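# Push utility cart through self-closing door into yellow bay

## Task

Move the utility cart through the self-closing door and park it in the other room's yellow bay so that all four of its wheels sit inside the taped outline and none touch the tape. The case of copy paper has to rest in the cart's top tray without any part of it overhanging the tray's edges. Before ending, let the door swing fully shut. Either robot or both may be used. At the end, release everything and back the robots away; nothing may count as finished if a robot is what still holds it in place. A robot that falls or is left leaning means failure.

## Robot and tools

Robots: r1 and r2, identical Hello Robot Stretch 4 units. Each has an omni-wheel base, a mast with a lift, an arm that telescopes straight out from the mast, a three-joint wrist and a two-finger gripper. They stand about 1.6 m tall and the base edge lies within 0.23 m of the base origin. Cameras per robot: rX_head_camera, rX_head_left_camera, rX_head_right_camera, rX_wrist_camera (X = 1 or 2).

Frames: the base frame sits on the floor below the base centre, x ahead, y to the left, z up. hand_pose (a point between open fingertips) is reported in it and may be slightly wrong. The odometry frame is where the base frame was when the scene began. Each robot reports only in its own frames, so where the two robots are relative to each other can only be judged from images, lidar_m and wrist_depth_mm.

execute_actions: arguments {"actions": [...], "cameras": [...]}. actions holds one action or is empty (empty just reports state and pictures). The action is an object keyed "r1" and/or "r2"; each robot gets its own entry. Inside: "base" with exactly one of translate_m (straight drive, metres, positive forward, -2 to 2), strafe_m (sideways drive, metres, positive left, -2 to 2) or rotate_rad (turn in place, radians, positive counter-clockwise, -3.2 to 3.2). All base numbers are offsets from where the base last reported itself, never poses. "joints" holds absolute targets by name: lift_m 0 to 1.2, arm_m 0 to 0.55 (extension), wrist_yaw_rad -1.134 to 4.276 (0 ahead, positive left, 3.14 stowed back; over 3.4 may hit the arm), wrist_pitch_rad -1.117 to 4.259 (0 level, 1.57 pointing down), wrist_roll_rad -1.117 to 4.259 (0 fingers level, positive clockwise viewed from behind), gripper_m -0.038 to 0.141 (fingertip gap; negative squeezes them together). Done tolerances: ±0.004 for lift, arm and gripper, ±0.02 yaw and roll, ±0.05 pitch. "pace": "slow", "default", "fast" or "max" (base up to 0.1/0.3/0.4/0.6 m/s and 1/2/3/4 rad/s; a raised lift lowers these, to 0.3 m/s and 1 rad/s at lift_m 1.2). "contact_limits": {"arm_m": value 0 to 0.75}, default 0.5, lower stops on gentler contact. {"end_of_arm": "enable_torque"} is sent alone to revive wrist or gripper motors that shut off. Motions within one action begin together. Out-of-range joint targets are clipped and noted; any other bad value or unknown key rejects the whole call. A robot or joint you omit may keep pushing toward its previous target. cameras: list of names, or "all"/omitted for every camera, [] for none.

wait: {"seconds": 0 to 10}; commands nothing, returns state and images. zoom_image: {"camera": name, "region": [x0, y0, x1, y1]} in pixels from the top-left, at most 504 by 504, on that camera's latest full image. finished_scene: {"scene": integer of the current scene}; irreversible, reports success. Replying without any tool call ends everything.

Results: base_status and joint_status per motion: "done" (base done only means the wheels turned enough, slip included), "off_target", "contact_stop_at_<key>" (met something; lift, arm or wheels then go slack), "limit_stop_at_<name>" such as own_body or tilt, "time_out", "torque_fault" (wrist/gripper motor limp until enable_torque). After a reported stop, later calls in the same reply are skipped. on_its_own covers uncommanded things; "held at" is the held target. lidar_m: 12 ranges in metres, 30-degree sectors starting straight ahead and going counter-clockwise (4th left, 7th behind, 10th right); "-" means nothing or closer than 0.25 m; misses glass, thin legs, much behind. wrist_depth_mm: 7x7 grid, 100 to 2000 mm, top-left first. base_odometry counts wheel turns; heading -3.142 to 3.142, left positive. If turned_by_wheels and turned_by_imu differ by over about 0.1 rad, suspect a hit or slip. base_tilt in degrees (forward, right positive), with a fixed bias up to about 1.5. motor_effort in percent, bracket = peak; wheel_0..2 positive means turning right. Gripper readings never confirm a grasp; watch gripper effort.

Cautions: robots touching each other then driving further presses hard and can fail everything. Identical commands can travel up to about 3 cm per metre differently, which strains a shared load and can tip a robot. Avoid driving or turning with over 1 kg held and arm_m above 0.2, especially at fast paces; steady hard pushes, high grips and high contact limits also risk tipping. Over 6 degrees of lean freezes lift, arm and wheels. A level gripper holding over about 2 kg or pressing into things faults the wrist. Squeezing below an object's width pulls it toward the wrist by up to a third of the shortfall. Fingertips pressed on a surface can stick; raise the lift. To unfold at the start, send lift_m 0.4 with wrist_yaw_rad 0. Objects may occasionally be nudged. Robots hold their last command while you compose a reply. Faster robot motion is better; avoid drops and slams.

Each tool is called after "Request:" as a command line: name --argument value for each argument, lists and objects as JSON in quotes; but a table of rows of numbers goes row by row, as --pt "numbers of a row", without its own name.

## Session

Request:
execute_actions --actions '[]'

Scene clock: 0.00 s.
r1.base_odometry: x=+0.000 y=+0.000 heading=+0.000 (m, m, rad; r1's odometry frame)
r1.turned_by_wheels: +0.000 (rad since the last result)
r1.turned_by_imu: +0.000 (rad since the last result)
r1.base_tilt: forward=-0.7 right=+0.2 (deg)
r1.lidar_m: 0.66 0.62 0.65 0.83 1.37 1.39 1.85 4.10 2.28 1.48 1.37 0.98
r1.base_status: not commanded
r1.joint_positions: lift_m=+0.151 arm_m=-0.002 wrist_yaw_rad=+3.091 wrist_pitch_rad=+0.021 wrist_roll_rad=+0.007 gripper_m=+0.057
r1.joint_status: not commanded
r1.motor_effort: lift_m=+19 arm_m=-1 wrist_yaw_rad=-1 wrist_pitch_rad=-7 wrist_roll_rad=+0 gripper_m=-4 wheel_0=+0 wheel_1=-1 wheel_2=+0 (%)
r1.hand_pose: x=-0.1145 y=+0.1020 z=+0.3234 quat_wxyz=(+0.026, -0.010, +0.004, +1.000) (m; r1's base frame)
r1.wrist_depth_mm: - 139 - - 1863 1464 1255 / - 132 - - 1756 1464 1255 / 112 141 268 - 1808 1430 1255 / 141 - - - 1808 1430 1229 / 1464 1708 1756 - 1661 1430 1229 / 946 904 904 1078 205 1281 1182 / 723 723 788 - 831 891 904
r2.base_odometry: x=+0.000 y=+0.000 heading=+0.000 (m, m, rad; r2's odometry frame)
r2.turned_by_wheels: +0.000 (rad since the last result)
r2.turned_by_imu: +0.000 (rad since the last result)
r2.base_tilt: forward=+0.2 right=+0.1 (deg)
r2.lidar_m: 1.63 1.45 1.47 1.84 2.35 2.39 2.95 1.40 1.42 2.61 2.38 2.38
r2.base_status: not commanded
r2.joint_positions: lift_m=+0.218 arm_m=+0.001 wrist_yaw_rad=+3.106 wrist_pitch_rad=+0.001 wrist_roll_rad=+0.005 gripper_m=+0.057
r2.joint_status: not commanded
r2.motor_effort: lift_m=+19 arm_m=+0 wrist_yaw_rad=-1 wrist_pitch_rad=-7 wrist_roll_rad=+2 gripper_m=-4 wheel_0=+0 wheel_1=+0 wheel_2=+0 (%)
r2.hand_pose: x=-0.1137 y=+0.0975 z=+0.3954 quat_wxyz=(+0.018, -0.001, +0.003, +1.000) (m; r2's base frame)
r2.wrist_depth_mm: 132 138 - - - - 1863 / 109 136 - - - - 1921 / 110 137 - - - - 1921 / 126 151 - - - - 1983 / - - - - - 1863 1808 / 1576 1499 195 1281 1060 1160 1098 / 1078 931 1008 - 931 831 820
pictures: r1_head_camera, r1_head_left_camera, r1_head_right_camera, r1_wrist_camera, r2_head_camera, r2_head_left_camera, r2_head_right_camera, r2_wrist_camera
Images, in order (width x height): r1_head_camera 420x560, r1_head_left_camera 420x672, r1_head_right_camera 420x672, r1_wrist_camera 616x392, r2_head_camera 420x560, r2_head_left_camera 420x672, r2_head_right_camera 420x672, r2_wrist_camera 616x392.

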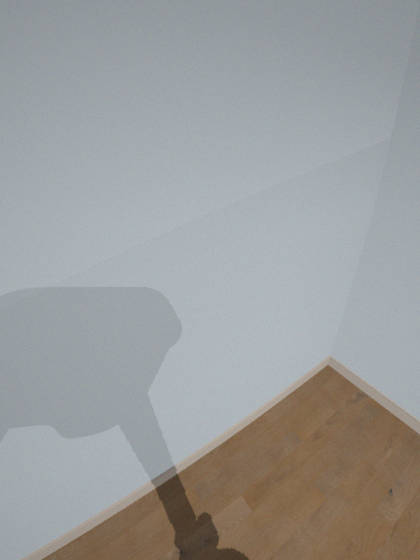

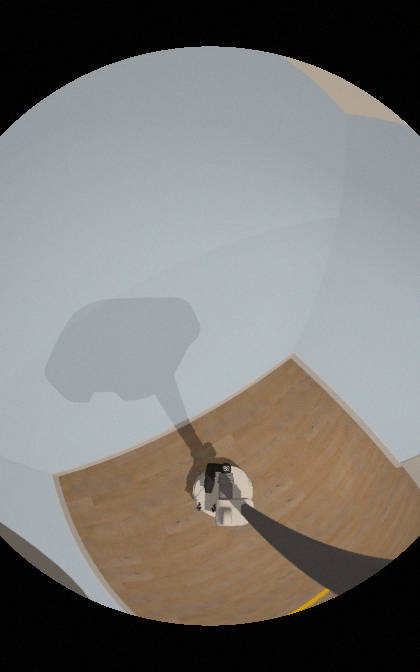

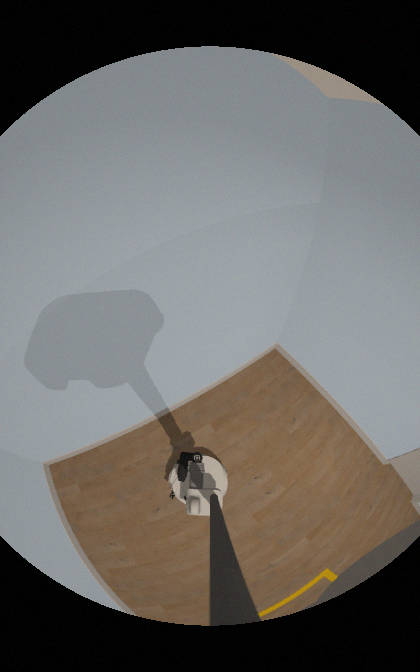

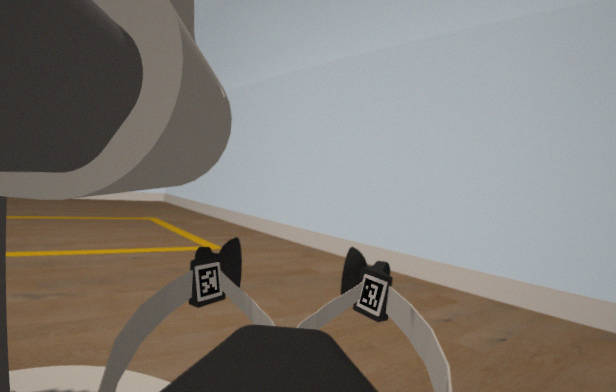

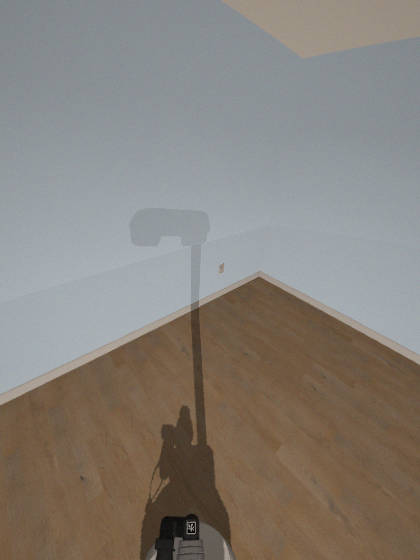

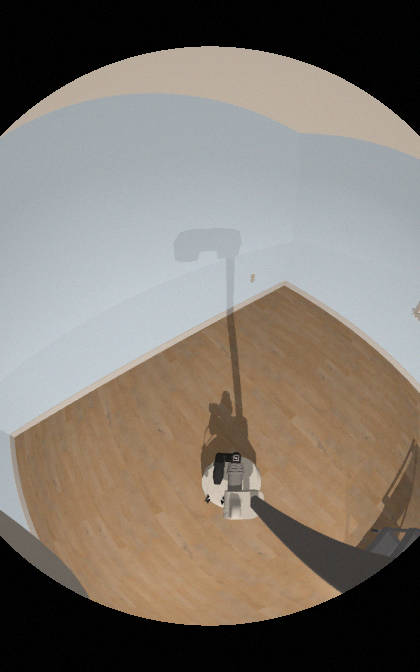

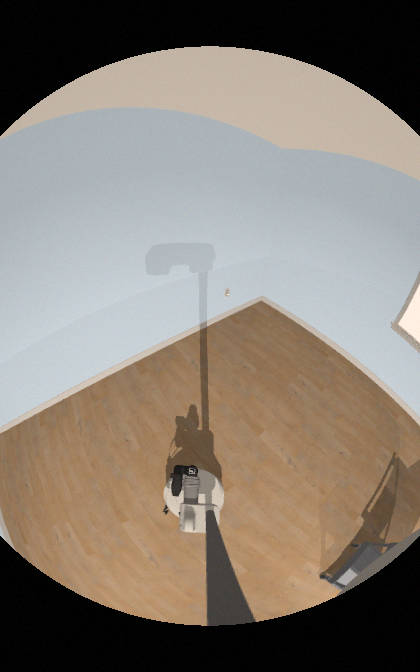

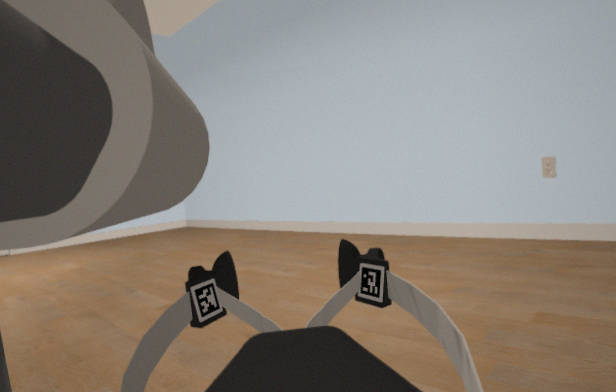

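r1 is in the bay room and r2 is in the cart room. Both turn around to look.

Request:
execute_actions --actions '[{"r1":{"base":{"rotate_rad":-2.3},"joints":{"lift_m":0.4}},"r2":{"base":{"rotate_rad":-2.3},"joints":{"lift_m":0.4}}}]' --cameras '["r1_head_camera","r1_head_left_camera","r2_head_camera","r2_head_left_camera"]'

Scene clock: 5.40 s.
r1.base_odometry: x=+0.000 y=+0.000 heading=-2.299 (m, m, rad; r1's odometry frame)
r1.turned_by_wheels: -2.299 (rad since the last result)
r1.turned_by_imu: -2.324 (rad since the last result)
r1.base_tilt: forward=-0.7 right=+0.3 (deg)
r1.lidar_m: 2.82 1.61 1.39 1.29 0.75 0.62 0.63 0.75 1.32 1.38 1.61 2.81
r1.base_status: done
r1.joint_positions: lift_m=+0.400 arm_m=-0.002 wrist_yaw_rad=+3.091 wrist_pitch_rad=+0.021 wrist_roll_rad=+0.007 gripper_m=+0.057
r1.joint_status: all done
r1.motor_effort: lift_m=+22(22) arm_m=-1(1) wrist_yaw_rad=+0(0) wrist_pitch_rad=-7(7) wrist_roll_rad=+0(0) gripper_m=-3(4) wheel_0=+4(11) wheel_1=+3(12) wheel_2=+5(11) (%)
r1.hand_pose: x=-0.1145 y=+0.1020 z=+0.5720 quat_wxyz=(+0.026, -0.010, +0.004, +1.000) (m; r1's base frame)
r1.wrist_depth_mm: - 139 778 759 723 699 676 / - 132 788 759 741 707 676 / 113 141 268 768 732 691 676 / 141 831 809 768 732 699 683 / 891 854 788 768 750 715 683 / 904 842 798 768 206 715 691 / 891 854 820 - 750 715 683
r2.base_odometry: x=+0.000 y=+0.000 heading=-2.300 (m, m, rad; r2's odometry frame)
r2.turned_by_wheels: -2.300 (rad since the last result)
r2.turned_by_imu: -2.303 (rad since the last result)
r2.base_tilt: forward=+0.3 right=+0.2 (deg)
r2.lidar_m: 1.41 3.05 2.40 2.40 1.90 1.50 1.49 1.60 2.38 2.34 2.57 3.89
r2.base_status: done
r2.joint_positions: lift_m=+0.400 arm_m=+0.001 wrist_yaw_rad=+3.106 wrist_pitch_rad=+0.001 wrist_roll_rad=+0.005 gripper_m=+0.057
r2.joint_status: all done
r2.motor_effort: lift_m=+22(22) arm_m=-1(0) wrist_yaw_rad=-2(1) wrist_pitch_rad=-8(7) wrist_roll_rad=+2(1) gripper_m=-3(4) wheel_0=+0(5) wheel_1=-2(8) wheel_2=-1(4) (%)
r2.hand_pose: x=-0.1137 y=+0.0975 z=+0.5775 quat_wxyz=(+0.018, -0.001, +0.003, +1.000) (m; r2's base frame)
r2.wrist_depth_mm: 132 138 1576 1576 1618 1576 1537 / 108 136 1618 1576 1576 1537 1537 / 110 137 1537 1537 1537 1618 1576 / 126 150 1576 1576 1576 1618 1576 / 1576 1661 1576 1576 1576 1576 1537 / 1618 1618 195 1618 1499 1618 1499 / 1499 1308 1464 - 1281 1138 1160
pictures: r1_head_camera, r1_head_left_camera, r2_head_camera, r2_head_left_camera
Images, in order (width x height): r1_head_camera 420x560, r1_head_left_camera 420x672, r2_head_camera 420x560, r2_head_left_camera 420x672.

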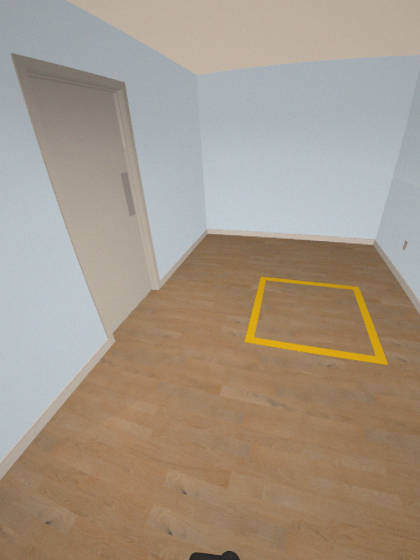

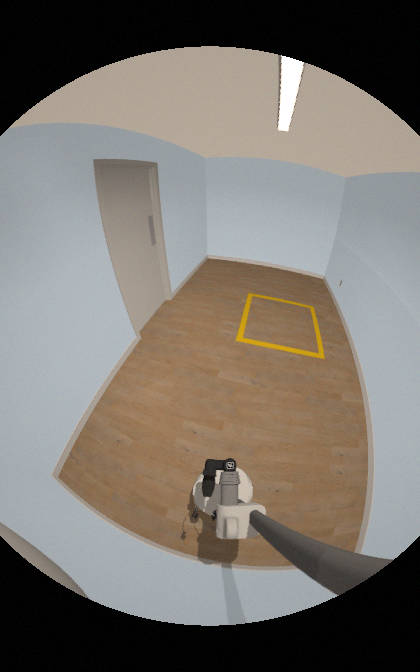

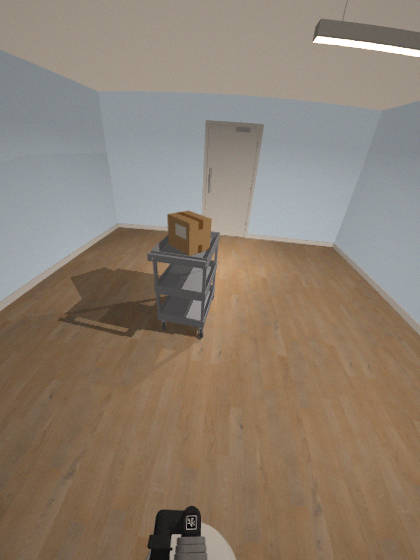

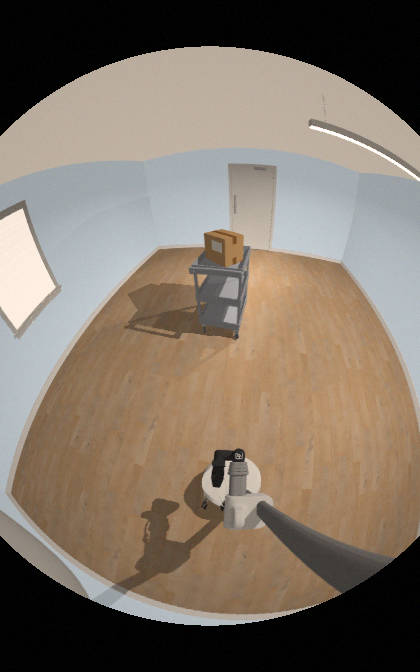

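Request:
execute_actions --actions '[{"r2":{"base":{"translate_m":0.7},"joints":{"wrist_yaw_rad":0,"lift_m":0.8}},"r1":{"joints":{"wrist_yaw_rad":0}}}]' --cameras '["r2_head_camera","r2_wrist_camera"]'

Scene clock: 18.63 s.
r1.base_odometry: x=+0.000 y=+0.000 heading=-2.299 (m, m, rad; r1's odometry frame)
r1.turned_by_wheels: +0.000 (rad since the last result)
r1.turned_by_imu: -0.003 (rad since the last result)
r1.base_tilt: forward=-0.7 right=+0.2 (deg)
r1.lidar_m: 2.80 1.63 1.39 1.32 0.73 0.62 0.61 0.75 1.32 1.36 1.62 2.82
r1.base_status: not commanded
r1.joint_positions: lift_m=+0.400 arm_m=-0.002 wrist_yaw_rad=+0.001 wrist_pitch_rad=+0.021 wrist_roll_rad=+0.007 gripper_m=+0.057
r1.joint_status: all done
r1.motor_effort: lift_m=+22(22) arm_m=-1(1) wrist_yaw_rad=-3(10) wrist_pitch_rad=-7(7) wrist_roll_rad=+0(0) gripper_m=-4(5) wheel_0=+5(4) wheel_1=+3(3) wheel_2=+4(4) (%)
r1.hand_pose: x=+0.4576 y=-0.0872 z=+0.5720 quat_wxyz=(+1.000, +0.003, +0.010, +0.000) (m; r1's base frame)
r1.wrist_depth_mm: 1618 - - - - - - / 1661 - - - - - - / 1708 - - - - - - / 1708 - - - - - - / 1708 - - - - - - / 1499 1499 1464 1808 204 - - / 1138 1160 1308 - 1308 1430 1499
r2.base_odometry: x=-0.466 y=-0.522 heading=-2.300 (m, m, rad; r2's odometry frame)
r2.turned_by_wheels: +0.000 (rad since the last result)
r2.turned_by_imu: -0.004 (rad since the last result)
r2.base_tilt: forward=+0.2 right=+0.1 (deg)
r2.lidar_m: 0.69 0.78 2.30 2.25 2.52 2.22 2.18 2.33 2.48 2.45 2.68 3.64
r2.base_status: done
r2.joint_positions: lift_m=+0.800 arm_m=+0.001 wrist_yaw_rad=+0.000 wrist_pitch_rad=+0.001 wrist_roll_rad=+0.005 gripper_m=+0.057
r2.joint_status: all done
r2.motor_effort: lift_m=+23(26) arm_m=-1(1) wrist_yaw_rad=-2(9) wrist_pitch_rad=-8(7) wrist_roll_rad=+3(0) gripper_m=-4(4) wheel_0=+0(5) wheel_1=-1(3) wheel_2=+1(9) (%)
r2.hand_pose: x=+0.4600 y=-0.0874 z=+0.9775 quat_wxyz=(+1.000, +0.003, +0.001, +0.000) (m; r2's base frame)
r2.wrist_depth_mm: - - - - - - - / - - - - - - - / - - - - - - - / - 891 732 - - - - / - 878 707 854 - - - / 591 559 195 668 - - - / 603 574 554 - - 1808 1808
pictures: r2_head_camera, r2_wrist_camera
Images, in order (width x height): r2_head_camera 420x560, r2_wrist_camera 616x392.

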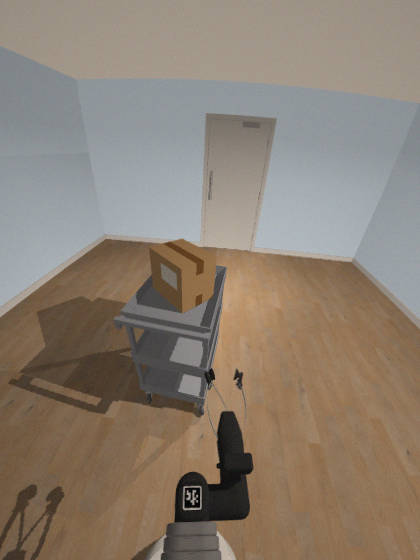

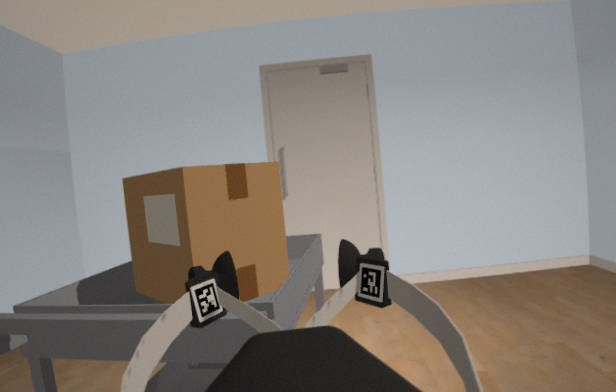

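Request:
zoom_image --camera "r2_head_camera" --region '[90,220,270,360]'

Region (90, 220, 270, 360) of r2_head_camera's 420x560 image, scaled by 2.800, with more detail than that image has.

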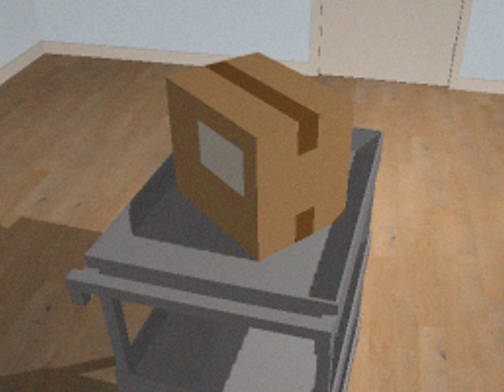

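Request:
execute_actions --actions '[{"r2":{"base":{"strafe_m":-0.65},"joints":{"lift_m":0.88,"gripper_m":0}}}]' --cameras '[]'

Request:
execute_actions --actions '[{"r2":{"base":{"rotate_rad":1.45}}}]' --cameras '[]'

Request:
execute_actions --actions '[{"r2":{"base":{"strafe_m":-1.0}}}]' --cameras '["r2_head_camera","r2_wrist_camera"]'

Scene clock: 33.80 s.
r1.base_odometry: x=+0.000 y=+0.000 heading=-2.299 (m, m, rad; r1's odometry frame)
r1.turned_by_wheels: +0.000 (rad since the last result)
r1.turned_by_imu: -0.002 (rad since the last result)
r1.base_tilt: forward=-0.6 right=+0.2 (deg)
r1.lidar_m: 2.83 1.61 1.39 1.30 0.74 0.61 0.63 0.73 1.32 1.36 1.59 2.83
r1.base_status: not commanded
r1.joint_positions: lift_m=+0.400 arm_m=-0.002 wrist_yaw_rad=+0.001 wrist_pitch_rad=+0.021 wrist_roll_rad=+0.007 gripper_m=+0.057
r1.joint_status: not commanded
r1.motor_effort: lift_m=+22(22) arm_m=-1(1) wrist_yaw_rad=-2(3) wrist_pitch_rad=-7(7) wrist_roll_rad=+0(0) gripper_m=-5(5) wheel_0=+4(4) wheel_1=+3(3) wheel_2=+4(4) (%)
r1.hand_pose: x=+0.4576 y=-0.0872 z=+0.5720 quat_wxyz=(+1.000, +0.003, +0.010, +0.000) (m; r1's base frame)
r1.wrist_depth_mm: 1618 - - - - - - / 1661 - - - - - - / 1708 - - - - - - / 1708 - - - - - - / 1756 - - - - - - / 1499 1499 1430 1708 205 - - / 1160 1160 1281 - 1308 1499 1464
r2.base_odometry: x=-0.951 y=-0.089 heading=-2.300 (m, m, rad; r2's odometry frame)
r2.turned_by_wheels: +0.000 (rad since the last result)
r2.turned_by_imu: -0.003 (rad since the last result)
r2.base_tilt: forward=+0.3 right=+0.1 (deg)
r2.lidar_m: 3.54 0.93 1.06 2.91 2.89 2.31 2.27 2.26 1.82 1.77 1.93 2.97
r2.base_status: done
r2.joint_positions: lift_m=+0.880 arm_m=+0.001 wrist_yaw_rad=+0.000 wrist_pitch_rad=+0.001 wrist_roll_rad=+0.005 gripper_m=+0.000
r2.joint_status: all done
r2.motor_effort: lift_m=+23(23) arm_m=-1(0) wrist_yaw_rad=+0(2) wrist_pitch_rad=-8(8) wrist_roll_rad=+1(3) gripper_m=-6(5) wheel_0=-1(8) wheel_1=+2(10) wheel_2=+0(1) (%)
r2.hand_pose: x=+0.4600 y=-0.0874 z=+1.0575 quat_wxyz=(+1.000, +0.003, +0.001, +0.000) (m; r2's base frame)
r2.wrist_depth_mm: - - - - - - - / - - - - - - - / - - - - - - - / - - - - - - - / - - - - - - - / 976 - 189 195 181 - - / - 1098 - - - 1921 1921
pictures: none
No camera images: the call's "cameras" was empty. Leave "cameras" out to get every camera's image.

Scene clock: 35.80 s.
r1.base_odometry: x=+0.000 y=+0.000 heading=-2.299 (m, m, rad; r1's odometry frame)
r1.turned_by_wheels: +0.000 (rad since the last result)
r1.turned_by_imu: -0.001 (rad since the last result)
r1.base_tilt: forward=-0.6 right=+0.2 (deg)
r1.lidar_m: 2.81 1.62 1.38 1.32 0.74 0.60 0.62 0.73 1.32 1.37 1.62 2.82
r1.base_status: not commanded
r1.joint_positions: lift_m=+0.400 arm_m=-0.002 wrist_yaw_rad=+0.001 wrist_pitch_rad=+0.021 wrist_roll_rad=+0.007 gripper_m=+0.057
r1.joint_status: not commanded
r1.motor_effort: lift_m=+22(22) arm_m=-1(1) wrist_yaw_rad=-3(2) wrist_pitch_rad=-7(7) wrist_roll_rad=+0(0) gripper_m=-3(2) wheel_0=+4(4) wheel_1=+3(3) wheel_2=+5(5) (%)
r1.hand_pose: x=+0.4576 y=-0.0872 z=+0.5720 quat_wxyz=(+1.000, +0.003, +0.010, +0.000) (m; r1's base frame)
r1.wrist_depth_mm: 1708 - - - - - - / 1661 - - - - - - / 1661 - - - - - - / 1708 - - - - - - / 1756 - - - - - - / 1499 1499 1464 1756 204 - - / 1138 1182 1281 - 1336 1430 1430
r2.base_odometry: x=-0.951 y=-0.089 heading=-0.850 (m, m, rad; r2's odometry frame)
r2.turned_by_wheels: +1.450 (rad since the last result)
r2.turned_by_imu: +1.450 (rad since the last result)
r2.base_tilt: forward=+0.3 right=+0.2 (deg)
r2.lidar_m: 2.91 3.09 2.33 2.26 2.38 1.88 1.79 1.88 2.61 3.50 0.94 0.92
r2.base_status: done
r2.joint_positions: lift_m=+0.880 arm_m=+0.001 wrist_yaw_rad=+0.000 wrist_pitch_rad=+0.001 wrist_roll_rad=+0.005 gripper_m=+0.000
r2.joint_status: not commanded
r2.motor_effort: lift_m=+23(23) arm_m=+0(0) wrist_yaw_rad=-2(2) wrist_pitch_rad=-7(8) wrist_roll_rad=+2(1) gripper_m=-8(4) wheel_0=+0(6) wheel_1=+1(4) wheel_2=-1(7) (%)
r2.hand_pose: x=+0.4600 y=-0.0874 z=+1.0575 quat_wxyz=(+1.000, +0.003, +0.001, +0.000) (m; r2's base frame)
r2.wrist_depth_mm: - - - - - - - / - - - - - - - / - - - - - - - / - - - - - - - / - - - - - - 946 / - - 189 196 180 - - / - - - - - 1921 1808
pictures: none
No camera images: the call's "cameras" was empty. Leave "cameras" out to get every camera's image.

Scene clock: 40.47 s.
r1.base_odometry: x=+0.000 y=+0.000 heading=-2.299 (m, m, rad; r1's odometry frame)
r1.turned_by_wheels: +0.000 (rad since the last result)
r1.turned_by_imu: -0.002 (rad since the last result)
r1.base_tilt: forward=-0.7 right=+0.2 (deg)
r1.lidar_m: 2.82 1.61 1.39 1.31 0.73 0.63 0.63 0.75 1.32 1.38 1.60 2.81
r1.base_status: not commanded
r1.joint_positions: lift_m=+0.400 arm_m=-0.002 wrist_yaw_rad=+0.001 wrist_pitch_rad=+0.021 wrist_roll_rad=+0.007 gripper_m=+0.057
r1.joint_status: not commanded
r1.motor_effort: lift_m=+22(22) arm_m=-1(1) wrist_yaw_rad=-2(3) wrist_pitch_rad=-7(7) wrist_roll_rad=+0(0) gripper_m=-5(4) wheel_0=+4(4) wheel_1=+3(3) wheel_2=+5(4) (%)
r1.hand_pose: x=+0.4576 y=-0.0872 z=+0.5720 quat_wxyz=(+1.000, +0.003, +0.010, +0.000) (m; r1's base frame)
r1.wrist_depth_mm: 1618 - - - - - - / 1618 - - - - - - / 1661 - - - - - - / 1756 - - - - - - / 1756 - - - - - - / 1537 1464 1537 1756 204 - - / 1138 1182 1281 - 1308 1430 1430
r2.base_odometry: x=-1.703 y=-0.749 heading=-0.850 (m, m, rad; r2's odometry frame)
r2.turned_by_wheels: +0.000 (rad since the last result)
r2.turned_by_imu: -0.003 (rad since the last result)
r2.base_tilt: forward=+0.3 right=+0.1 (deg)
r2.lidar_m: 0.60 0.67 3.39 3.28 2.56 1.89 1.81 1.91 2.61 2.51 2.65 0.59
r2.base_status: done
r2.joint_positions: lift_m=+0.880 arm_m=+0.001 wrist_yaw_rad=+0.000 wrist_pitch_rad=+0.001 wrist_roll_rad=+0.005 gripper_m=+0.000
r2.joint_status: not commanded
r2.motor_effort: lift_m=+22(22) arm_m=-1(0) wrist_yaw_rad=-1(2) wrist_pitch_rad=-5(8) wrist_roll_rad=+3(4) gripper_m=-7(6) wheel_0=-1(7) wheel_1=+1(4) wheel_2=-1(0) (%)
r2.hand_pose: x=+0.4600 y=-0.0874 z=+1.0575 quat_wxyz=(+1.000, +0.003, +0.001, +0.000) (m; r2's base frame)
r2.wrist_depth_mm: - - - - - - - / - - - - - - - / - - - - - - - / - - - - - - - / - 549 455 525 - - - / - 574 189 196 180 - - / 615 647 452 - 615 1983 1983
pictures: r2_head_camera, r2_wrist_camera
Images, in order (width x height): r2_head_camera 420x560, r2_wrist_camera 616x392.

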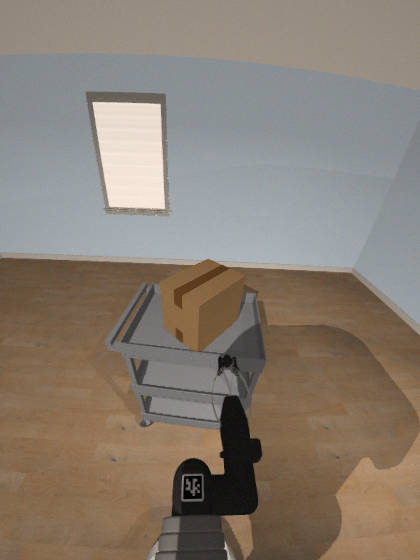

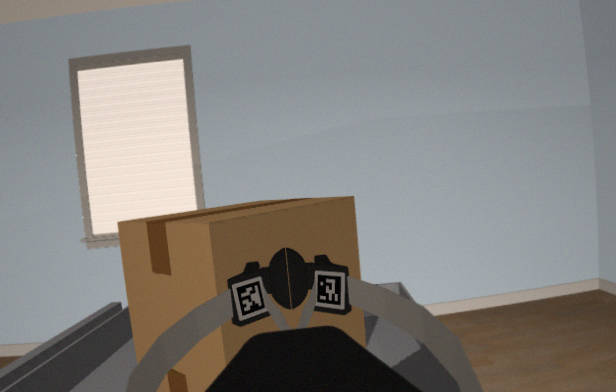

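Request:
execute_actions --actions '[{"r2":{"base":{"strafe_m":0.1},"joints":{"lift_m":0.82},"pace":"slow"}}]' --cameras '[]'

Request:
execute_actions --actions '[{"r2":{"joints":{"arm_m":0.33},"pace":"slow"}}]' --cameras '["r2_head_camera","r2_wrist_camera"]'

Scene clock: 48.77 s.
r1.base_odometry: x=+0.000 y=+0.000 heading=-2.299 (m, m, rad; r1's odometry frame)
r1.turned_by_wheels: +0.000 (rad since the last result)
r1.turned_by_imu: -0.002 (rad since the last result)
r1.base_tilt: forward=-0.7 right=+0.3 (deg)
r1.lidar_m: 2.81 1.59 1.38 1.31 0.74 0.62 0.64 0.75 1.30 1.39 1.61 2.84
r1.base_status: not commanded
r1.joint_positions: lift_m=+0.400 arm_m=-0.002 wrist_yaw_rad=+0.001 wrist_pitch_rad=+0.021 wrist_roll_rad=+0.007 gripper_m=+0.057
r1.joint_status: not commanded
r1.motor_effort: lift_m=+22(22) arm_m=-1(1) wrist_yaw_rad=-2(3) wrist_pitch_rad=-7(7) wrist_roll_rad=+0(0) gripper_m=-5(2) wheel_0=+4(4) wheel_1=+3(3) wheel_2=+4(4) (%)
r1.hand_pose: x=+0.4576 y=-0.0872 z=+0.5720 quat_wxyz=(+1.000, +0.003, +0.010, +0.000) (m; r1's base frame)
r1.wrist_depth_mm: 1618 - - - - - - / 1661 - - - - - - / 1708 - - - - - - / 1708 - - - - - - / 1756 - - - - - - / 1499 1499 1464 1756 204 - - / 1160 1160 1308 - 1336 1464 1464
r2.base_odometry: x=-1.628 y=-0.683 heading=-0.850 (m, m, rad; r2's odometry frame)
r2.turned_by_wheels: +0.000 (rad since the last result)
r2.turned_by_imu: -0.001 (rad since the last result)
r2.base_tilt: forward=+0.3 right=+0.2 (deg)
r2.lidar_m: 0.60 0.67 3.30 3.19 2.54 1.90 1.82 1.91 2.65 2.63 2.74 0.62
r2.base_status: done
r2.joint_positions: lift_m=+0.820 arm_m=+0.001 wrist_yaw_rad=+0.000 wrist_pitch_rad=+0.001 wrist_roll_rad=+0.005 gripper_m=+0.000
r2.joint_status: all done
r2.motor_effort: lift_m=+13(24) arm_m=+0(0) wrist_yaw_rad=-1(1) wrist_pitch_rad=-7(6) wrist_roll_rad=+0(2) gripper_m=-6(7) wheel_0=+0(6) wheel_1=+1(7) wheel_2=+0(0) (%)
r2.hand_pose: x=+0.4600 y=-0.0874 z=+0.9983 quat_wxyz=(+1.000, +0.003, +0.001, +0.000) (m; r2's base frame)
r2.wrist_depth_mm: - - - - - - - / - - - - - - - / - - - - - - - / - - 521 459 640 - - / - - 530 445 627 - - / - 699 188 195 181 609 - / 455 413 404 - 399 394 392
pictures: none
No camera images: the call's "cameras" was empty. Leave "cameras" out to get every camera's image.

Scene clock: 53.33 s.
r1.base_odometry: x=+0.000 y=+0.000 heading=-2.299 (m, m, rad; r1's odometry frame)
r1.turned_by_wheels: +0.000 (rad since the last result)
r1.turned_by_imu: -0.002 (rad since the last result)
r1.base_tilt: forward=-0.7 right=+0.2 (deg)
r1.lidar_m: 2.81 1.62 1.38 1.29 0.74 0.62 0.62 0.75 1.31 1.37 1.61 2.84
r1.base_status: not commanded
r1.joint_positions: lift_m=+0.400 arm_m=-0.002 wrist_yaw_rad=+0.001 wrist_pitch_rad=+0.021 wrist_roll_rad=+0.007 gripper_m=+0.057
r1.joint_status: not commanded
r1.motor_effort: lift_m=+22(22) arm_m=-1(1) wrist_yaw_rad=-3(3) wrist_pitch_rad=-7(7) wrist_roll_rad=+0(0) gripper_m=-4(6) wheel_0=+4(5) wheel_1=+3(3) wheel_2=+5(4) (%)
r1.hand_pose: x=+0.4576 y=-0.0872 z=+0.5720 quat_wxyz=(+1.000, +0.003, +0.010, +0.000) (m; r1's base frame)
r1.wrist_depth_mm: 1661 - - - - - - / 1708 - - - - - - / 1708 - - - - - - / 1708 - - - - - - / 1708 - - - - - - / 1499 1464 1537 1808 205 - - / 1160 1138 1308 - 1397 1464 1464
r2.base_odometry: x=-1.628 y=-0.682 heading=-0.850 (m, m, rad; r2's odometry frame)
r2.turned_by_wheels: +0.000 (rad since the last result)
r2.turned_by_imu: +0.003 (rad since the last result)
r2.base_tilt: forward=+0.2 right=+0.0 (deg)
r2.lidar_m: 0.72 0.83 3.31 3.17 2.56 1.89 1.81 1.90 2.70 2.61 2.72 0.72
r2.base_status: not commanded
r2.joint_positions: lift_m=+0.820 arm_m=+0.329 wrist_yaw_rad=-0.003 wrist_pitch_rad=+0.001 wrist_roll_rad=+0.005 gripper_m=+0.000
r2.joint_status: all done
r2.motor_effort: lift_m=+13(13) arm_m=+8(16) wrist_yaw_rad=+7(41) wrist_pitch_rad=-5(7) wrist_roll_rad=+0(1) gripper_m=-5(7) wheel_0=+2(2) wheel_1=+2(4) wheel_2=-5(13) (%)
r2.hand_pose: x=+0.7879 y=-0.0882 z=+0.9984 quat_wxyz=(+1.000, +0.003, +0.000, -0.001) (m; r2's base frame)
r2.wrist_depth_mm: - - - - - - - / - - - - - - - / - - - - - - - / - - 289 237 296 430 - / - - 294 233 294 430 - / - 609 188 195 180 427 539 / 445 469 312 - 296 427 439
pictures: r2_head_camera, r2_wrist_camera
Images, in order (width x height): r2_head_camera 420x560, r2_wrist_camera 616x392.

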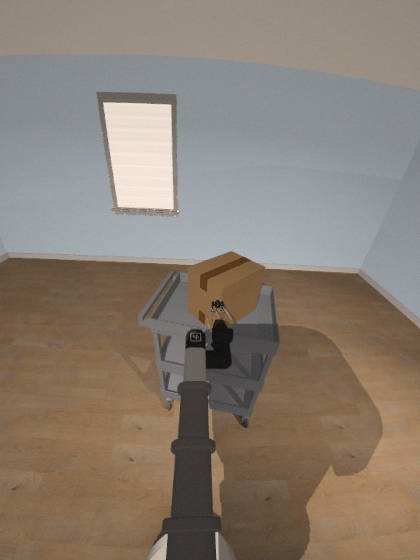

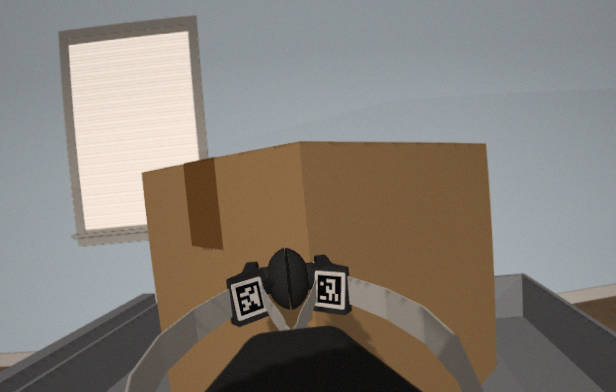

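Request:
execute_actions --actions '[{"r2":{"joints":{"arm_m":0.45},"pace":"fast"}}]' --cameras '["r2_wrist_camera"]'

Request:
execute_actions --actions '[{"r2":{"joints":{"arm_m":0.1}}}]' --cameras '["r2_head_camera","r2_wrist_camera"]'

Scene clock: 59.10 s.
r1.base_odometry: x=+0.000 y=+0.000 heading=-2.299 (m, m, rad; r1's odometry frame)
r1.turned_by_wheels: +0.000 (rad since the last result)
r1.turned_by_imu: -0.002 (rad since the last result)
r1.base_tilt: forward=-0.7 right=+0.3 (deg)
r1.lidar_m: 2.81 1.63 1.38 1.31 0.74 0.62 0.61 0.75 1.32 1.37 1.61 2.82
r1.base_status: not commanded
r1.joint_positions: lift_m=+0.400 arm_m=-0.002 wrist_yaw_rad=+0.001 wrist_pitch_rad=+0.021 wrist_roll_rad=+0.007 gripper_m=+0.057
r1.joint_status: not commanded
r1.motor_effort: lift_m=+22(22) arm_m=-1(1) wrist_yaw_rad=-3(3) wrist_pitch_rad=-7(7) wrist_roll_rad=+0(0) gripper_m=-5(4) wheel_0=+5(4) wheel_1=+3(3) wheel_2=+4(4) (%)
r1.hand_pose: x=+0.4576 y=-0.0872 z=+0.5720 quat_wxyz=(+1.000, +0.003, +0.010, +0.000) (m; r1's base frame)
r1.wrist_depth_mm: 1618 - - - - - - / 1618 - - - - - - / 1708 - - - - - - / 1756 - - - - - - / 1708 - - - - - - / 1499 1464 1464 1756 204 - - / 1182 1182 1308 - 1308 1430 1464
r2.base_odometry: x=-1.628 y=-0.683 heading=-0.850 (m, m, rad; r2's odometry frame)
r2.turned_by_wheels: +0.000 (rad since the last result)
r2.turned_by_imu: +0.008 (rad since the last result)
r2.base_tilt: forward=+0.3 right=+0.1 (deg)
r2.lidar_m: 0.88 3.07 3.27 3.18 2.54 1.89 1.82 1.91 2.70 2.64 2.74 0.87
r2.base_status: not commanded
r2.joint_positions: lift_m=+0.820 arm_m=+0.449 wrist_yaw_rad=+0.000 wrist_pitch_rad=+0.001 wrist_roll_rad=+0.005 gripper_m=+0.000
r2.joint_status: all done
r2.motor_effort: lift_m=+13(13) arm_m=+5(16) wrist_yaw_rad=-2(45) wrist_pitch_rad=-6(5) wrist_roll_rad=+0(1) gripper_m=-6(8) wheel_0=+0(4) wheel_1=+0(4) wheel_2=-2(14) (%)
r2.hand_pose: x=+0.9086 y=-0.0874 z=+0.9984 quat_wxyz=(+1.000, +0.003, +0.000, +0.000) (m; r2's base frame)
r2.wrist_depth_mm: - - - - - - - / - - - - - - - / - - - - - - - / - - 427 324 373 469 - / - - 445 312 370 469 - / - 676 189 196 180 469 554 / 449 480 488 - 370 452 462
pictures: r2_wrist_camera
Images, in order (width x height): r2_wrist_camera 616x392.

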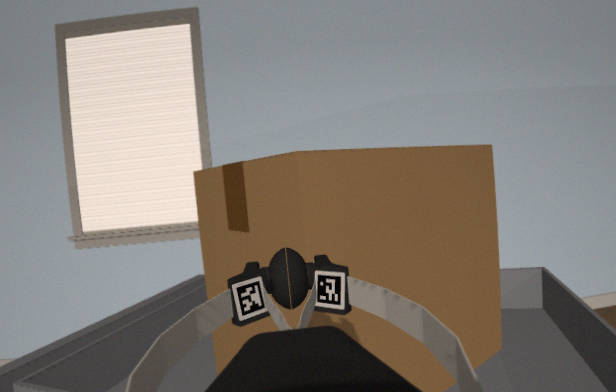

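Scene clock: 61.27 s.
r1.base_odometry: x=+0.000 y=+0.000 heading=-2.299 (m, m, rad; r1's odometry frame)
r1.turned_by_wheels: +0.000 (rad since the last result)
r1.turned_by_imu: -0.001 (rad since the last result)
r1.base_tilt: forward=-0.7 right=+0.2 (deg)
r1.lidar_m: 2.83 1.61 1.39 1.30 0.73 0.62 0.62 0.73 1.32 1.39 1.62 2.80
r1.base_status: not commanded
r1.joint_positions: lift_m=+0.400 arm_m=-0.002 wrist_yaw_rad=+0.001 wrist_pitch_rad=+0.021 wrist_roll_rad=+0.007 gripper_m=+0.057
r1.joint_status: not commanded
r1.motor_effort: lift_m=+22(22) arm_m=-1(1) wrist_yaw_rad=-3(3) wrist_pitch_rad=-7(7) wrist_roll_rad=+0(0) gripper_m=-5(2) wheel_0=+4(4) wheel_1=+3(3) wheel_2=+4(4) (%)
r1.hand_pose: x=+0.4576 y=-0.0872 z=+0.5720 quat_wxyz=(+1.000, +0.003, +0.010, +0.000) (m; r1's base frame)
r1.wrist_depth_mm: 1618 - - - - - - / 1708 - - - - - - / 1661 - - - - - - / 1708 - - - - - - / 1756 - - - - - - / 1537 1499 1499 1808 204 - - / 1160 1205 1281 - 1308 1537 1464
r2.base_odometry: x=-1.628 y=-0.683 heading=-0.850 (m, m, rad; r2's odometry frame)
r2.turned_by_wheels: +0.000 (rad since the last result)
r2.turned_by_imu: -0.001 (rad since the last result)
r2.base_tilt: forward=+0.2 right=+0.1 (deg)
r2.lidar_m: 0.88 3.05 3.27 3.16 2.52 1.90 1.81 1.91 2.67 2.62 2.73 0.89
r2.base_status: not commanded
r2.joint_positions: lift_m=+0.820 arm_m=+0.101 wrist_yaw_rad=+0.000 wrist_pitch_rad=+0.001 wrist_roll_rad=+0.005 gripper_m=+0.000
r2.joint_status: all done
r2.motor_effort: lift_m=+13(13) arm_m=-5(2) wrist_yaw_rad=+0(1) wrist_pitch_rad=-8(7) wrist_roll_rad=+2(2) gripper_m=-6(6) wheel_0=+0(0) wheel_1=+0(0) wheel_2=-2(2) (%)
r2.hand_pose: x=+0.5603 y=-0.0874 z=+0.9982 quat_wxyz=(+1.000, +0.003, +0.001, +0.000) (m; r2's base frame)
r2.wrist_depth_mm: - - - - - - - / - - - - - - - / - - - - - - - / - - - 699 820 - - / - - 1025 683 809 - - / - 741 189 195 181 - - / - - - - 1008 1756 1808
pictures: r2_head_camera, r2_wrist_camera
Images, in order (width x height): r2_head_camera 420x560, r2_wrist_camera 616x392.

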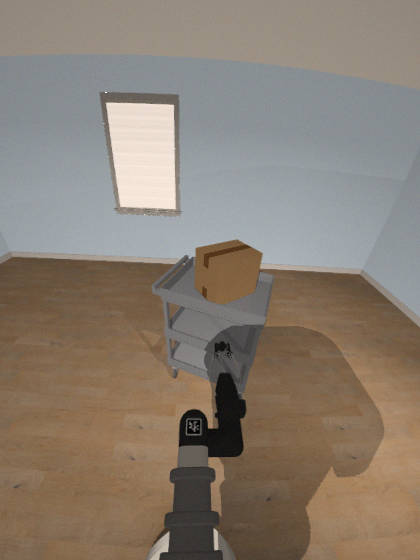

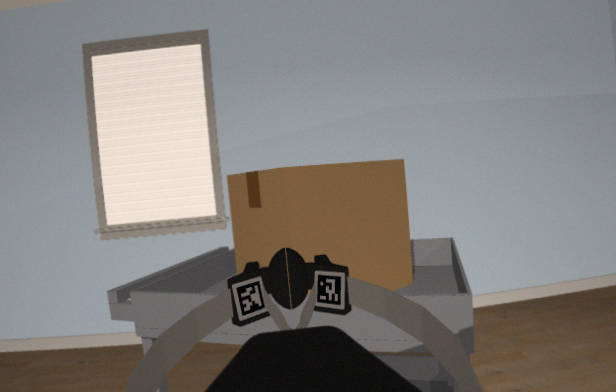

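Request:
execute_actions --actions '[{"r2":{"base":{"translate_m":0.75},"joints":{"arm_m":0.3},"pace":"slow"}}]' --cameras '[]'

Request:
execute_actions --actions '[{"r2":{"base":{"translate_m":0.75},"pace":"slow"}}]' --cameras '["r2_head_camera","r2_wrist_camera"]'

Scene clock: 78.93 s.
r1.base_odometry: x=+0.000 y=+0.000 heading=-2.299 (m, m, rad; r1's odometry frame)
r1.turned_by_wheels: +0.000 (rad since the last result)
r1.turned_by_imu: -0.004 (rad since the last result)
r1.base_tilt: forward=-0.6 right=+0.3 (deg)
r1.lidar_m: 2.81 1.63 1.38 1.30 0.72 0.61 0.63 0.74 1.30 1.38 1.62 2.81
r1.base_status: not commanded
r1.joint_positions: lift_m=+0.400 arm_m=-0.002 wrist_yaw_rad=+0.001 wrist_pitch_rad=+0.021 wrist_roll_rad=+0.007 gripper_m=+0.057
r1.joint_status: not commanded
r1.motor_effort: lift_m=+22(22) arm_m=-1(1) wrist_yaw_rad=-3(3) wrist_pitch_rad=-7(7) wrist_roll_rad=+0(0) gripper_m=-3(3) wheel_0=+4(4) wheel_1=+3(3) wheel_2=+4(4) (%)
r1.hand_pose: x=+0.4576 y=-0.0872 z=+0.5720 quat_wxyz=(+1.000, +0.003, +0.010, +0.000) (m; r1's base frame)
r1.wrist_depth_mm: 1618 - - - - - - / 1661 - - - - - - / 1661 - - - - - - / 1708 - - - - - - / 1756 - - - - - - / 1537 1499 1499 1808 204 - - / 1160 1205 1281 - 1308 1464 1464
r2.base_odometry: x=-1.133 y=-1.246 heading=-0.850 (m, m, rad; r2's odometry frame)
r2.turned_by_wheels: +0.000 (rad since the last result)
r2.turned_by_imu: +0.000 (rad since the last result)
r2.base_tilt: forward=+0.2 right=+0.2 (deg)
r2.lidar_m: 0.65 2.26 3.21 3.14 3.30 2.67 2.57 2.69 2.73 2.61 2.82 0.57
r2.base_status: done
r2.joint_positions: lift_m=+0.820 arm_m=+0.299 wrist_yaw_rad=-0.003 wrist_pitch_rad=+0.001 wrist_roll_rad=+0.005 gripper_m=+0.000
r2.joint_status: all done
r2.motor_effort: lift_m=+13(13) arm_m=+5(12) wrist_yaw_rad=+7(35) wrist_pitch_rad=-7(8) wrist_roll_rad=+2(2) gripper_m=-6(7) wheel_0=+3(11) wheel_1=+1(2) wheel_2=-4(15) (%)
r2.hand_pose: x=+0.7582 y=-0.0882 z=+0.9983 quat_wxyz=(+1.000, +0.003, +0.001, -0.001) (m; r2's base frame)
r2.wrist_depth_mm: 1576 1618 1576 1661 1661 1708 1708 / 1537 1576 1661 1661 1618 1661 1708 / 1576 1576 1576 1618 248 265 277 / 1576 1576 1618 233 244 260 274 / 1618 1618 1661 230 244 260 277 / 1618 1661 188 195 180 263 279 / 1618 436 530 - 248 264 278
pictures: none
No camera images: the call's "cameras" was empty. Leave "cameras" out to get every camera's image.

Scene clock: 87.70 s.
r1.base_odometry: x=+0.000 y=+0.000 heading=-2.299 (m, m, rad; r1's odometry frame)
r1.turned_by_wheels: +0.000 (rad since the last result)
r1.turned_by_imu: -0.003 (rad since the last result)
r1.base_tilt: forward=-0.7 right=+0.3 (deg)
r1.lidar_m: 2.80 1.63 1.37 1.29 0.75 0.62 0.63 0.75 1.29 1.36 1.62 2.82
r1.base_status: not commanded
r1.joint_positions: lift_m=+0.400 arm_m=-0.002 wrist_yaw_rad=+0.001 wrist_pitch_rad=+0.021 wrist_roll_rad=+0.007 gripper_m=+0.057
r1.joint_status: not commanded
r1.motor_effort: lift_m=+22(22) arm_m=-1(1) wrist_yaw_rad=-3(3) wrist_pitch_rad=-7(7) wrist_roll_rad=+0(0) gripper_m=-4(5) wheel_0=+4(4) wheel_1=+3(3) wheel_2=+5(4) (%)
r1.hand_pose: x=+0.4576 y=-0.0872 z=+0.5720 quat_wxyz=(+1.000, +0.003, +0.010, +0.000) (m; r1's base frame)
r1.wrist_depth_mm: 1661 - - - - - - / 1618 - - - - - - / 1708 - - - - - - / 1661 - - - - - - / 1756 - - - - - - / 1537 1464 1464 1708 204 - - / 1160 1160 1281 - 1308 1464 1430
r2.base_odometry: x=-0.638 y=-1.810 heading=-0.851 (m, m, rad; r2's odometry frame)
r2.turned_by_wheels: +0.000 (rad since the last result)
r2.turned_by_imu: -0.006 (rad since the last result)
r2.base_tilt: forward=+0.1 right=+0.1 (deg)
r2.lidar_m: 0.54 1.47 2.13 3.12 3.26 3.43 3.36 3.48 2.78 2.70 1.98 0.50
r2.base_status: done
r2.joint_positions: lift_m=+0.820 arm_m=+0.299 wrist_yaw_rad=-0.003 wrist_pitch_rad=+0.001 wrist_roll_rad=+0.005 gripper_m=+0.000
r2.joint_status: not commanded
r2.motor_effort: lift_m=+13(13) arm_m=+5(6) wrist_yaw_rad=+6(14) wrist_pitch_rad=-8(6) wrist_roll_rad=+1(2) gripper_m=-6(5) wheel_0=+2(4) wheel_1=+0(3) wheel_2=-4(10) (%)
r2.hand_pose: x=+0.7582 y=-0.0882 z=+0.9983 quat_wxyz=(+1.000, +0.003, +0.001, -0.001) (m; r2's base frame)
r2.wrist_depth_mm: 842 854 878 904 904 917 917 / 842 878 891 891 917 917 931 / 878 878 891 891 222 211 202 / 866 878 891 230 220 211 205 / 866 891 904 230 223 213 206 / 854 904 189 196 181 214 208 / 891 917 517 - 226 213 209
pictures: r2_head_camera, r2_wrist_camera
Images, in order (width x height): r2_head_camera 420x560, r2_wrist_camera 616x392.

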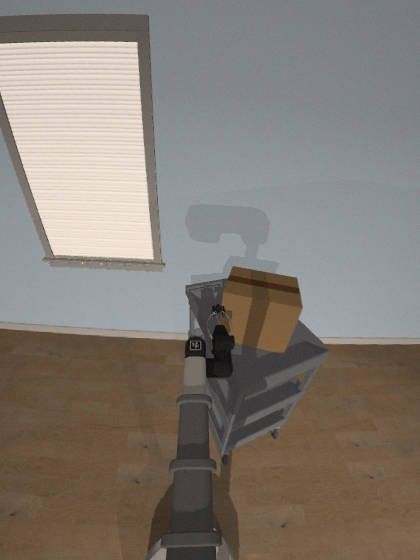

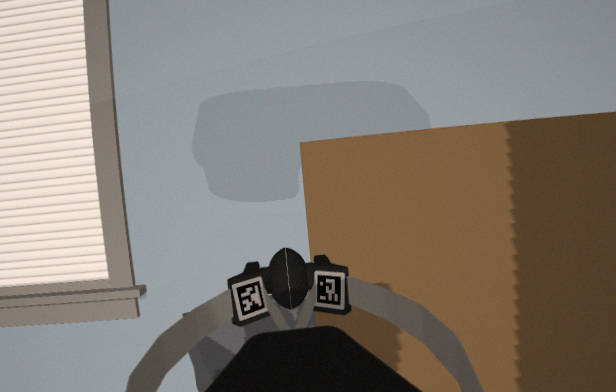

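Request:
execute_actions --actions '[{"r2":{"base":{"translate_m":-0.35},"joints":{"arm_m":0.0},"pace":"slow"}}]' --cameras '["r2_head_camera","r2_wrist_camera"]'

Scene clock: 95.57 s.
r1.base_odometry: x=+0.000 y=+0.000 heading=-2.299 (m, m, rad; r1's odometry frame)
r1.turned_by_wheels: +0.000 (rad since the last result)
r1.turned_by_imu: -0.003 (rad since the last result)
r1.base_tilt: forward=-0.7 right=+0.3 (deg)
r1.lidar_m: 2.81 1.61 1.38 1.31 0.73 0.62 0.62 0.74 1.32 1.38 1.60 2.80
r1.base_status: not commanded
r1.joint_positions: lift_m=+0.400 arm_m=-0.002 wrist_yaw_rad=+0.001 wrist_pitch_rad=+0.021 wrist_roll_rad=+0.007 gripper_m=+0.057
r1.joint_status: not commanded
r1.motor_effort: lift_m=+22(22) arm_m=-1(1) wrist_yaw_rad=-2(2) wrist_pitch_rad=-7(7) wrist_roll_rad=+0(0) gripper_m=-3(5) wheel_0=+4(5) wheel_1=+3(3) wheel_2=+4(4) (%)
r1.hand_pose: x=+0.4576 y=-0.0872 z=+0.5720 quat_wxyz=(+1.000, +0.003, +0.010, +0.000) (m; r1's base frame)
r1.wrist_depth_mm: 1576 - - - - - - / 1618 - - - - - - / 1708 - - - - - - / 1708 - - - - - - / 1661 - - - - - - / 1537 1464 1537 1756 204 - - / 1160 1182 1308 - 1366 1499 1464
r2.base_odometry: x=-0.869 y=-1.547 heading=-0.850 (m, m, rad; r2's odometry frame)
r2.turned_by_wheels: +0.000 (rad since the last result)
r2.turned_by_imu: -0.001 (rad since the last result)
r2.base_tilt: forward=+0.1 right=+0.1 (deg)
r2.lidar_m: 0.84 1.84 2.63 3.14 3.27 3.08 3.01 3.13 2.78 2.64 2.46 0.88
r2.base_status: done
r2.joint_positions: lift_m=+0.820 arm_m=+0.001 wrist_yaw_rad=+0.000 wrist_pitch_rad=+0.001 wrist_roll_rad=+0.005 gripper_m=+0.000
r2.joint_status: all done
r2.motor_effort: lift_m=+13(13) arm_m=-5(6) wrist_yaw_rad=-3(7) wrist_pitch_rad=-7(7) wrist_roll_rad=+1(0) gripper_m=-7(6) wheel_0=-1(5) wheel_1=+0(5) wheel_2=+2(6) (%)
r2.hand_pose: x=+0.4608 y=-0.0874 z=+0.9983 quat_wxyz=(+1.000, +0.003, +0.001, +0.000) (m; r2's base frame)
r2.wrist_depth_mm: 1464 1499 1499 1537 1576 1576 1576 / 1464 1499 1499 1499 1576 1576 1576 / 1499 1464 1576 1576 1537 1576 1661 / 1499 1499 1537 866 831 1576 1576 / 1499 1499 1537 866 842 931 1576 / 1537 1537 189 195 180 1661 1661 / 1537 1537 1576 - 1138 931 1661
pictures: r2_head_camera, r2_wrist_camera
Images, in order (width x height): r2_head_camera 420x560, r2_wrist_camera 616x392.

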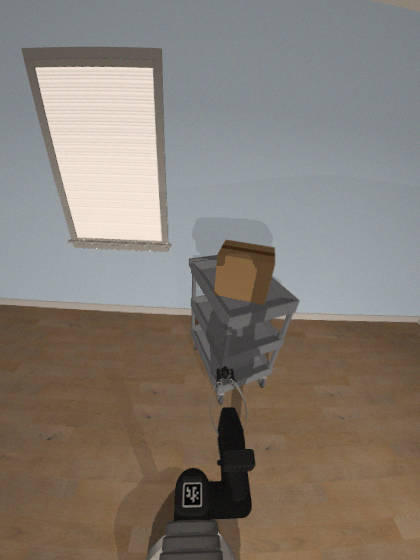

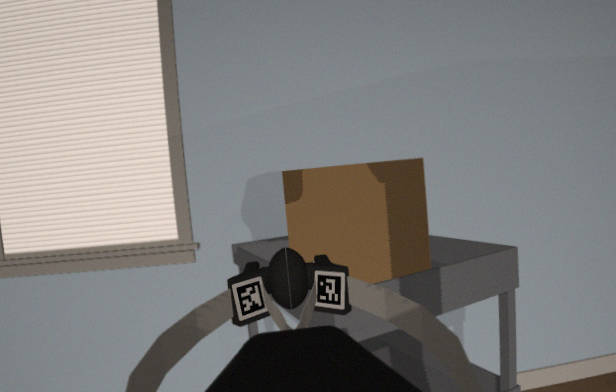

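Request:
execute_actions --actions '[{"r2":{"base":{"strafe_m":-0.2},"joints":{"lift_m":0.8},"pace":"slow"}}]' --cameras '[]'

Request:
execute_actions --actions '[{"r2":{"base":{"translate_m":0.3},"joints":{"arm_m":0.3},"pace":"slow"}}]' --cameras '["r2_head_camera","r2_wrist_camera"]'

Scene clock: 104.67 s.
r1.base_odometry: x=+0.000 y=+0.000 heading=-2.299 (m, m, rad; r1's odometry frame)
r1.turned_by_wheels: +0.000 (rad since the last result)
r1.turned_by_imu: -0.002 (rad since the last result)
r1.base_tilt: forward=-0.7 right=+0.2 (deg)
r1.lidar_m: 2.81 1.60 1.38 1.26 0.73 0.62 0.62 0.74 1.33 1.38 1.61 2.81
r1.base_status: not commanded
r1.joint_positions: lift_m=+0.400 arm_m=-0.002 wrist_yaw_rad=+0.001 wrist_pitch_rad=+0.021 wrist_roll_rad=+0.007 gripper_m=+0.057
r1.joint_status: not commanded
r1.motor_effort: lift_m=+22(22) arm_m=-1(1) wrist_yaw_rad=-2(2) wrist_pitch_rad=-7(7) wrist_roll_rad=+0(0) gripper_m=-2(5) wheel_0=+4(4) wheel_1=+3(3) wheel_2=+4(4) (%)
r1.hand_pose: x=+0.4576 y=-0.0872 z=+0.5720 quat_wxyz=(+1.000, +0.003, +0.010, +0.000) (m; r1's base frame)
r1.wrist_depth_mm: 1618 - - - - - - / 1618 - - - - - - / 1708 - - - - - - / 1708 - - - - - - / 1708 - - - - - - / 1576 1499 1537 1808 204 - - / 1160 1205 1308 - 1366 1499 1464
r2.base_odometry: x=-1.019 y=-1.679 heading=-0.850 (m, m, rad; r2's odometry frame)
r2.turned_by_wheels: +0.000 (rad since the last result)
r2.turned_by_imu: -0.002 (rad since the last result)
r2.base_tilt: forward=+0.2 right=+0.1 (deg)
r2.lidar_m: 0.80 1.81 2.60 3.33 3.49 3.08 3.01 3.14 2.58 2.43 2.42 0.95
r2.base_status: done
r2.joint_positions: lift_m=+0.800 arm_m=+0.001 wrist_yaw_rad=+0.000 wrist_pitch_rad=+0.001 wrist_roll_rad=+0.005 gripper_m=+0.000
r2.joint_status: all done
r2.motor_effort: lift_m=+13(10) arm_m=-5(5) wrist_yaw_rad=+0(2) wrist_pitch_rad=-7(5) wrist_roll_rad=+3(1) gripper_m=-7(7) wheel_0=+0(6) wheel_1=+0(4) wheel_2=+1(1) (%)
r2.hand_pose: x=+0.4608 y=-0.0874 z=+0.9783 quat_wxyz=(+1.000, +0.003, +0.001, +0.000) (m; r2's base frame)
r2.wrist_depth_mm: 1464 1499 1499 1537 1499 1537 1576 / 1499 1499 1499 1499 1576 1576 1537 / 1537 1430 1537 1499 1537 1576 1618 / 1430 1537 831 820 1537 1537 1576 / 1499 1464 854 798 976 1618 1618 / 1499 1537 189 195 181 1618 1618 / 1499 1537 609 - 1576 1618 1618
pictures: none
No camera images: the call's "cameras" was empty. Leave "cameras" out to get every camera's image.

Scene clock: 108.97 s.
r1.base_odometry: x=+0.000 y=+0.000 heading=-2.299 (m, m, rad; r1's odometry frame)
r1.turned_by_wheels: +0.000 (rad since the last result)
r1.turned_by_imu: -0.002 (rad since the last result)
r1.base_tilt: forward=-0.7 right=+0.3 (deg)
r1.lidar_m: 2.82 1.62 1.37 1.30 0.74 0.63 0.62 0.74 1.31 1.36 1.62 2.81
r1.base_status: not commanded
r1.joint_positions: lift_m=+0.400 arm_m=-0.002 wrist_yaw_rad=+0.001 wrist_pitch_rad=+0.021 wrist_roll_rad=+0.007 gripper_m=+0.057
r1.joint_status: not commanded
r1.motor_effort: lift_m=+22(22) arm_m=-1(1) wrist_yaw_rad=-3(3) wrist_pitch_rad=-7(7) wrist_roll_rad=+0(0) gripper_m=-4(6) wheel_0=+5(4) wheel_1=+3(3) wheel_2=+4(4) (%)
r1.hand_pose: x=+0.4576 y=-0.0872 z=+0.5720 quat_wxyz=(+1.000, +0.003, +0.010, +0.000) (m; r1's base frame)
r1.wrist_depth_mm: 1661 - - - - - - / 1618 - - - - - - / 1708 - - - - - - / 1708 - - - - - - / 1808 - - - - - - / 1537 1499 1537 1756 204 - - / 1182 1182 1336 - 1336 1430 1464
r2.base_odometry: x=-0.821 y=-1.904 heading=-0.850 (m, m, rad; r2's odometry frame)
r2.turned_by_wheels: +0.000 (rad since the last result)
r2.turned_by_imu: -0.002 (rad since the last result)
r2.base_tilt: forward=+0.2 right=+0.0 (deg)
r2.lidar_m: 0.50 1.52 2.14 3.31 3.50 3.40 3.35 3.40 2.57 2.48 2.02 0.64
r2.base_status: done
r2.joint_positions: lift_m=+0.800 arm_m=+0.299 wrist_yaw_rad=+0.000 wrist_pitch_rad=+0.001 wrist_roll_rad=+0.005 gripper_m=+0.000
r2.joint_status: all done
r2.motor_effort: lift_m=+14(13) arm_m=+5(12) wrist_yaw_rad=-1(19) wrist_pitch_rad=-7(7) wrist_roll_rad=+2(3) gripper_m=-6(7) wheel_0=+2(4) wheel_1=+0(5) wheel_2=+2(10) (%)
r2.hand_pose: x=+0.7585 y=-0.0875 z=+0.9784 quat_wxyz=(+1.000, +0.003, +0.000, +0.000) (m; r2's base frame)
r2.wrist_depth_mm: 891 904 917 917 931 946 960 / 891 917 931 931 931 946 960 / 891 266 250 235 224 976 976 / 279 264 250 238 224 976 976 / 283 267 252 236 229 991 991 / 866 271 189 195 181 223 1008 / 397 274 258 - 230 224 345
pictures: r2_head_camera, r2_wrist_camera
Images, in order (width x height): r2_head_camera 420x560, r2_wrist_camera 616x392.

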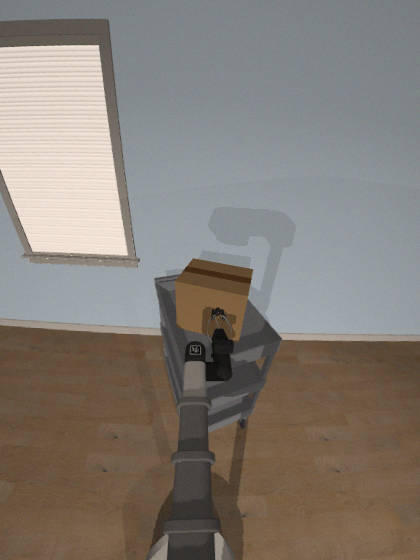

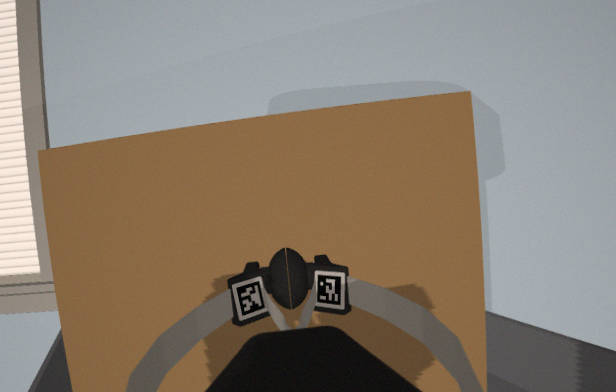

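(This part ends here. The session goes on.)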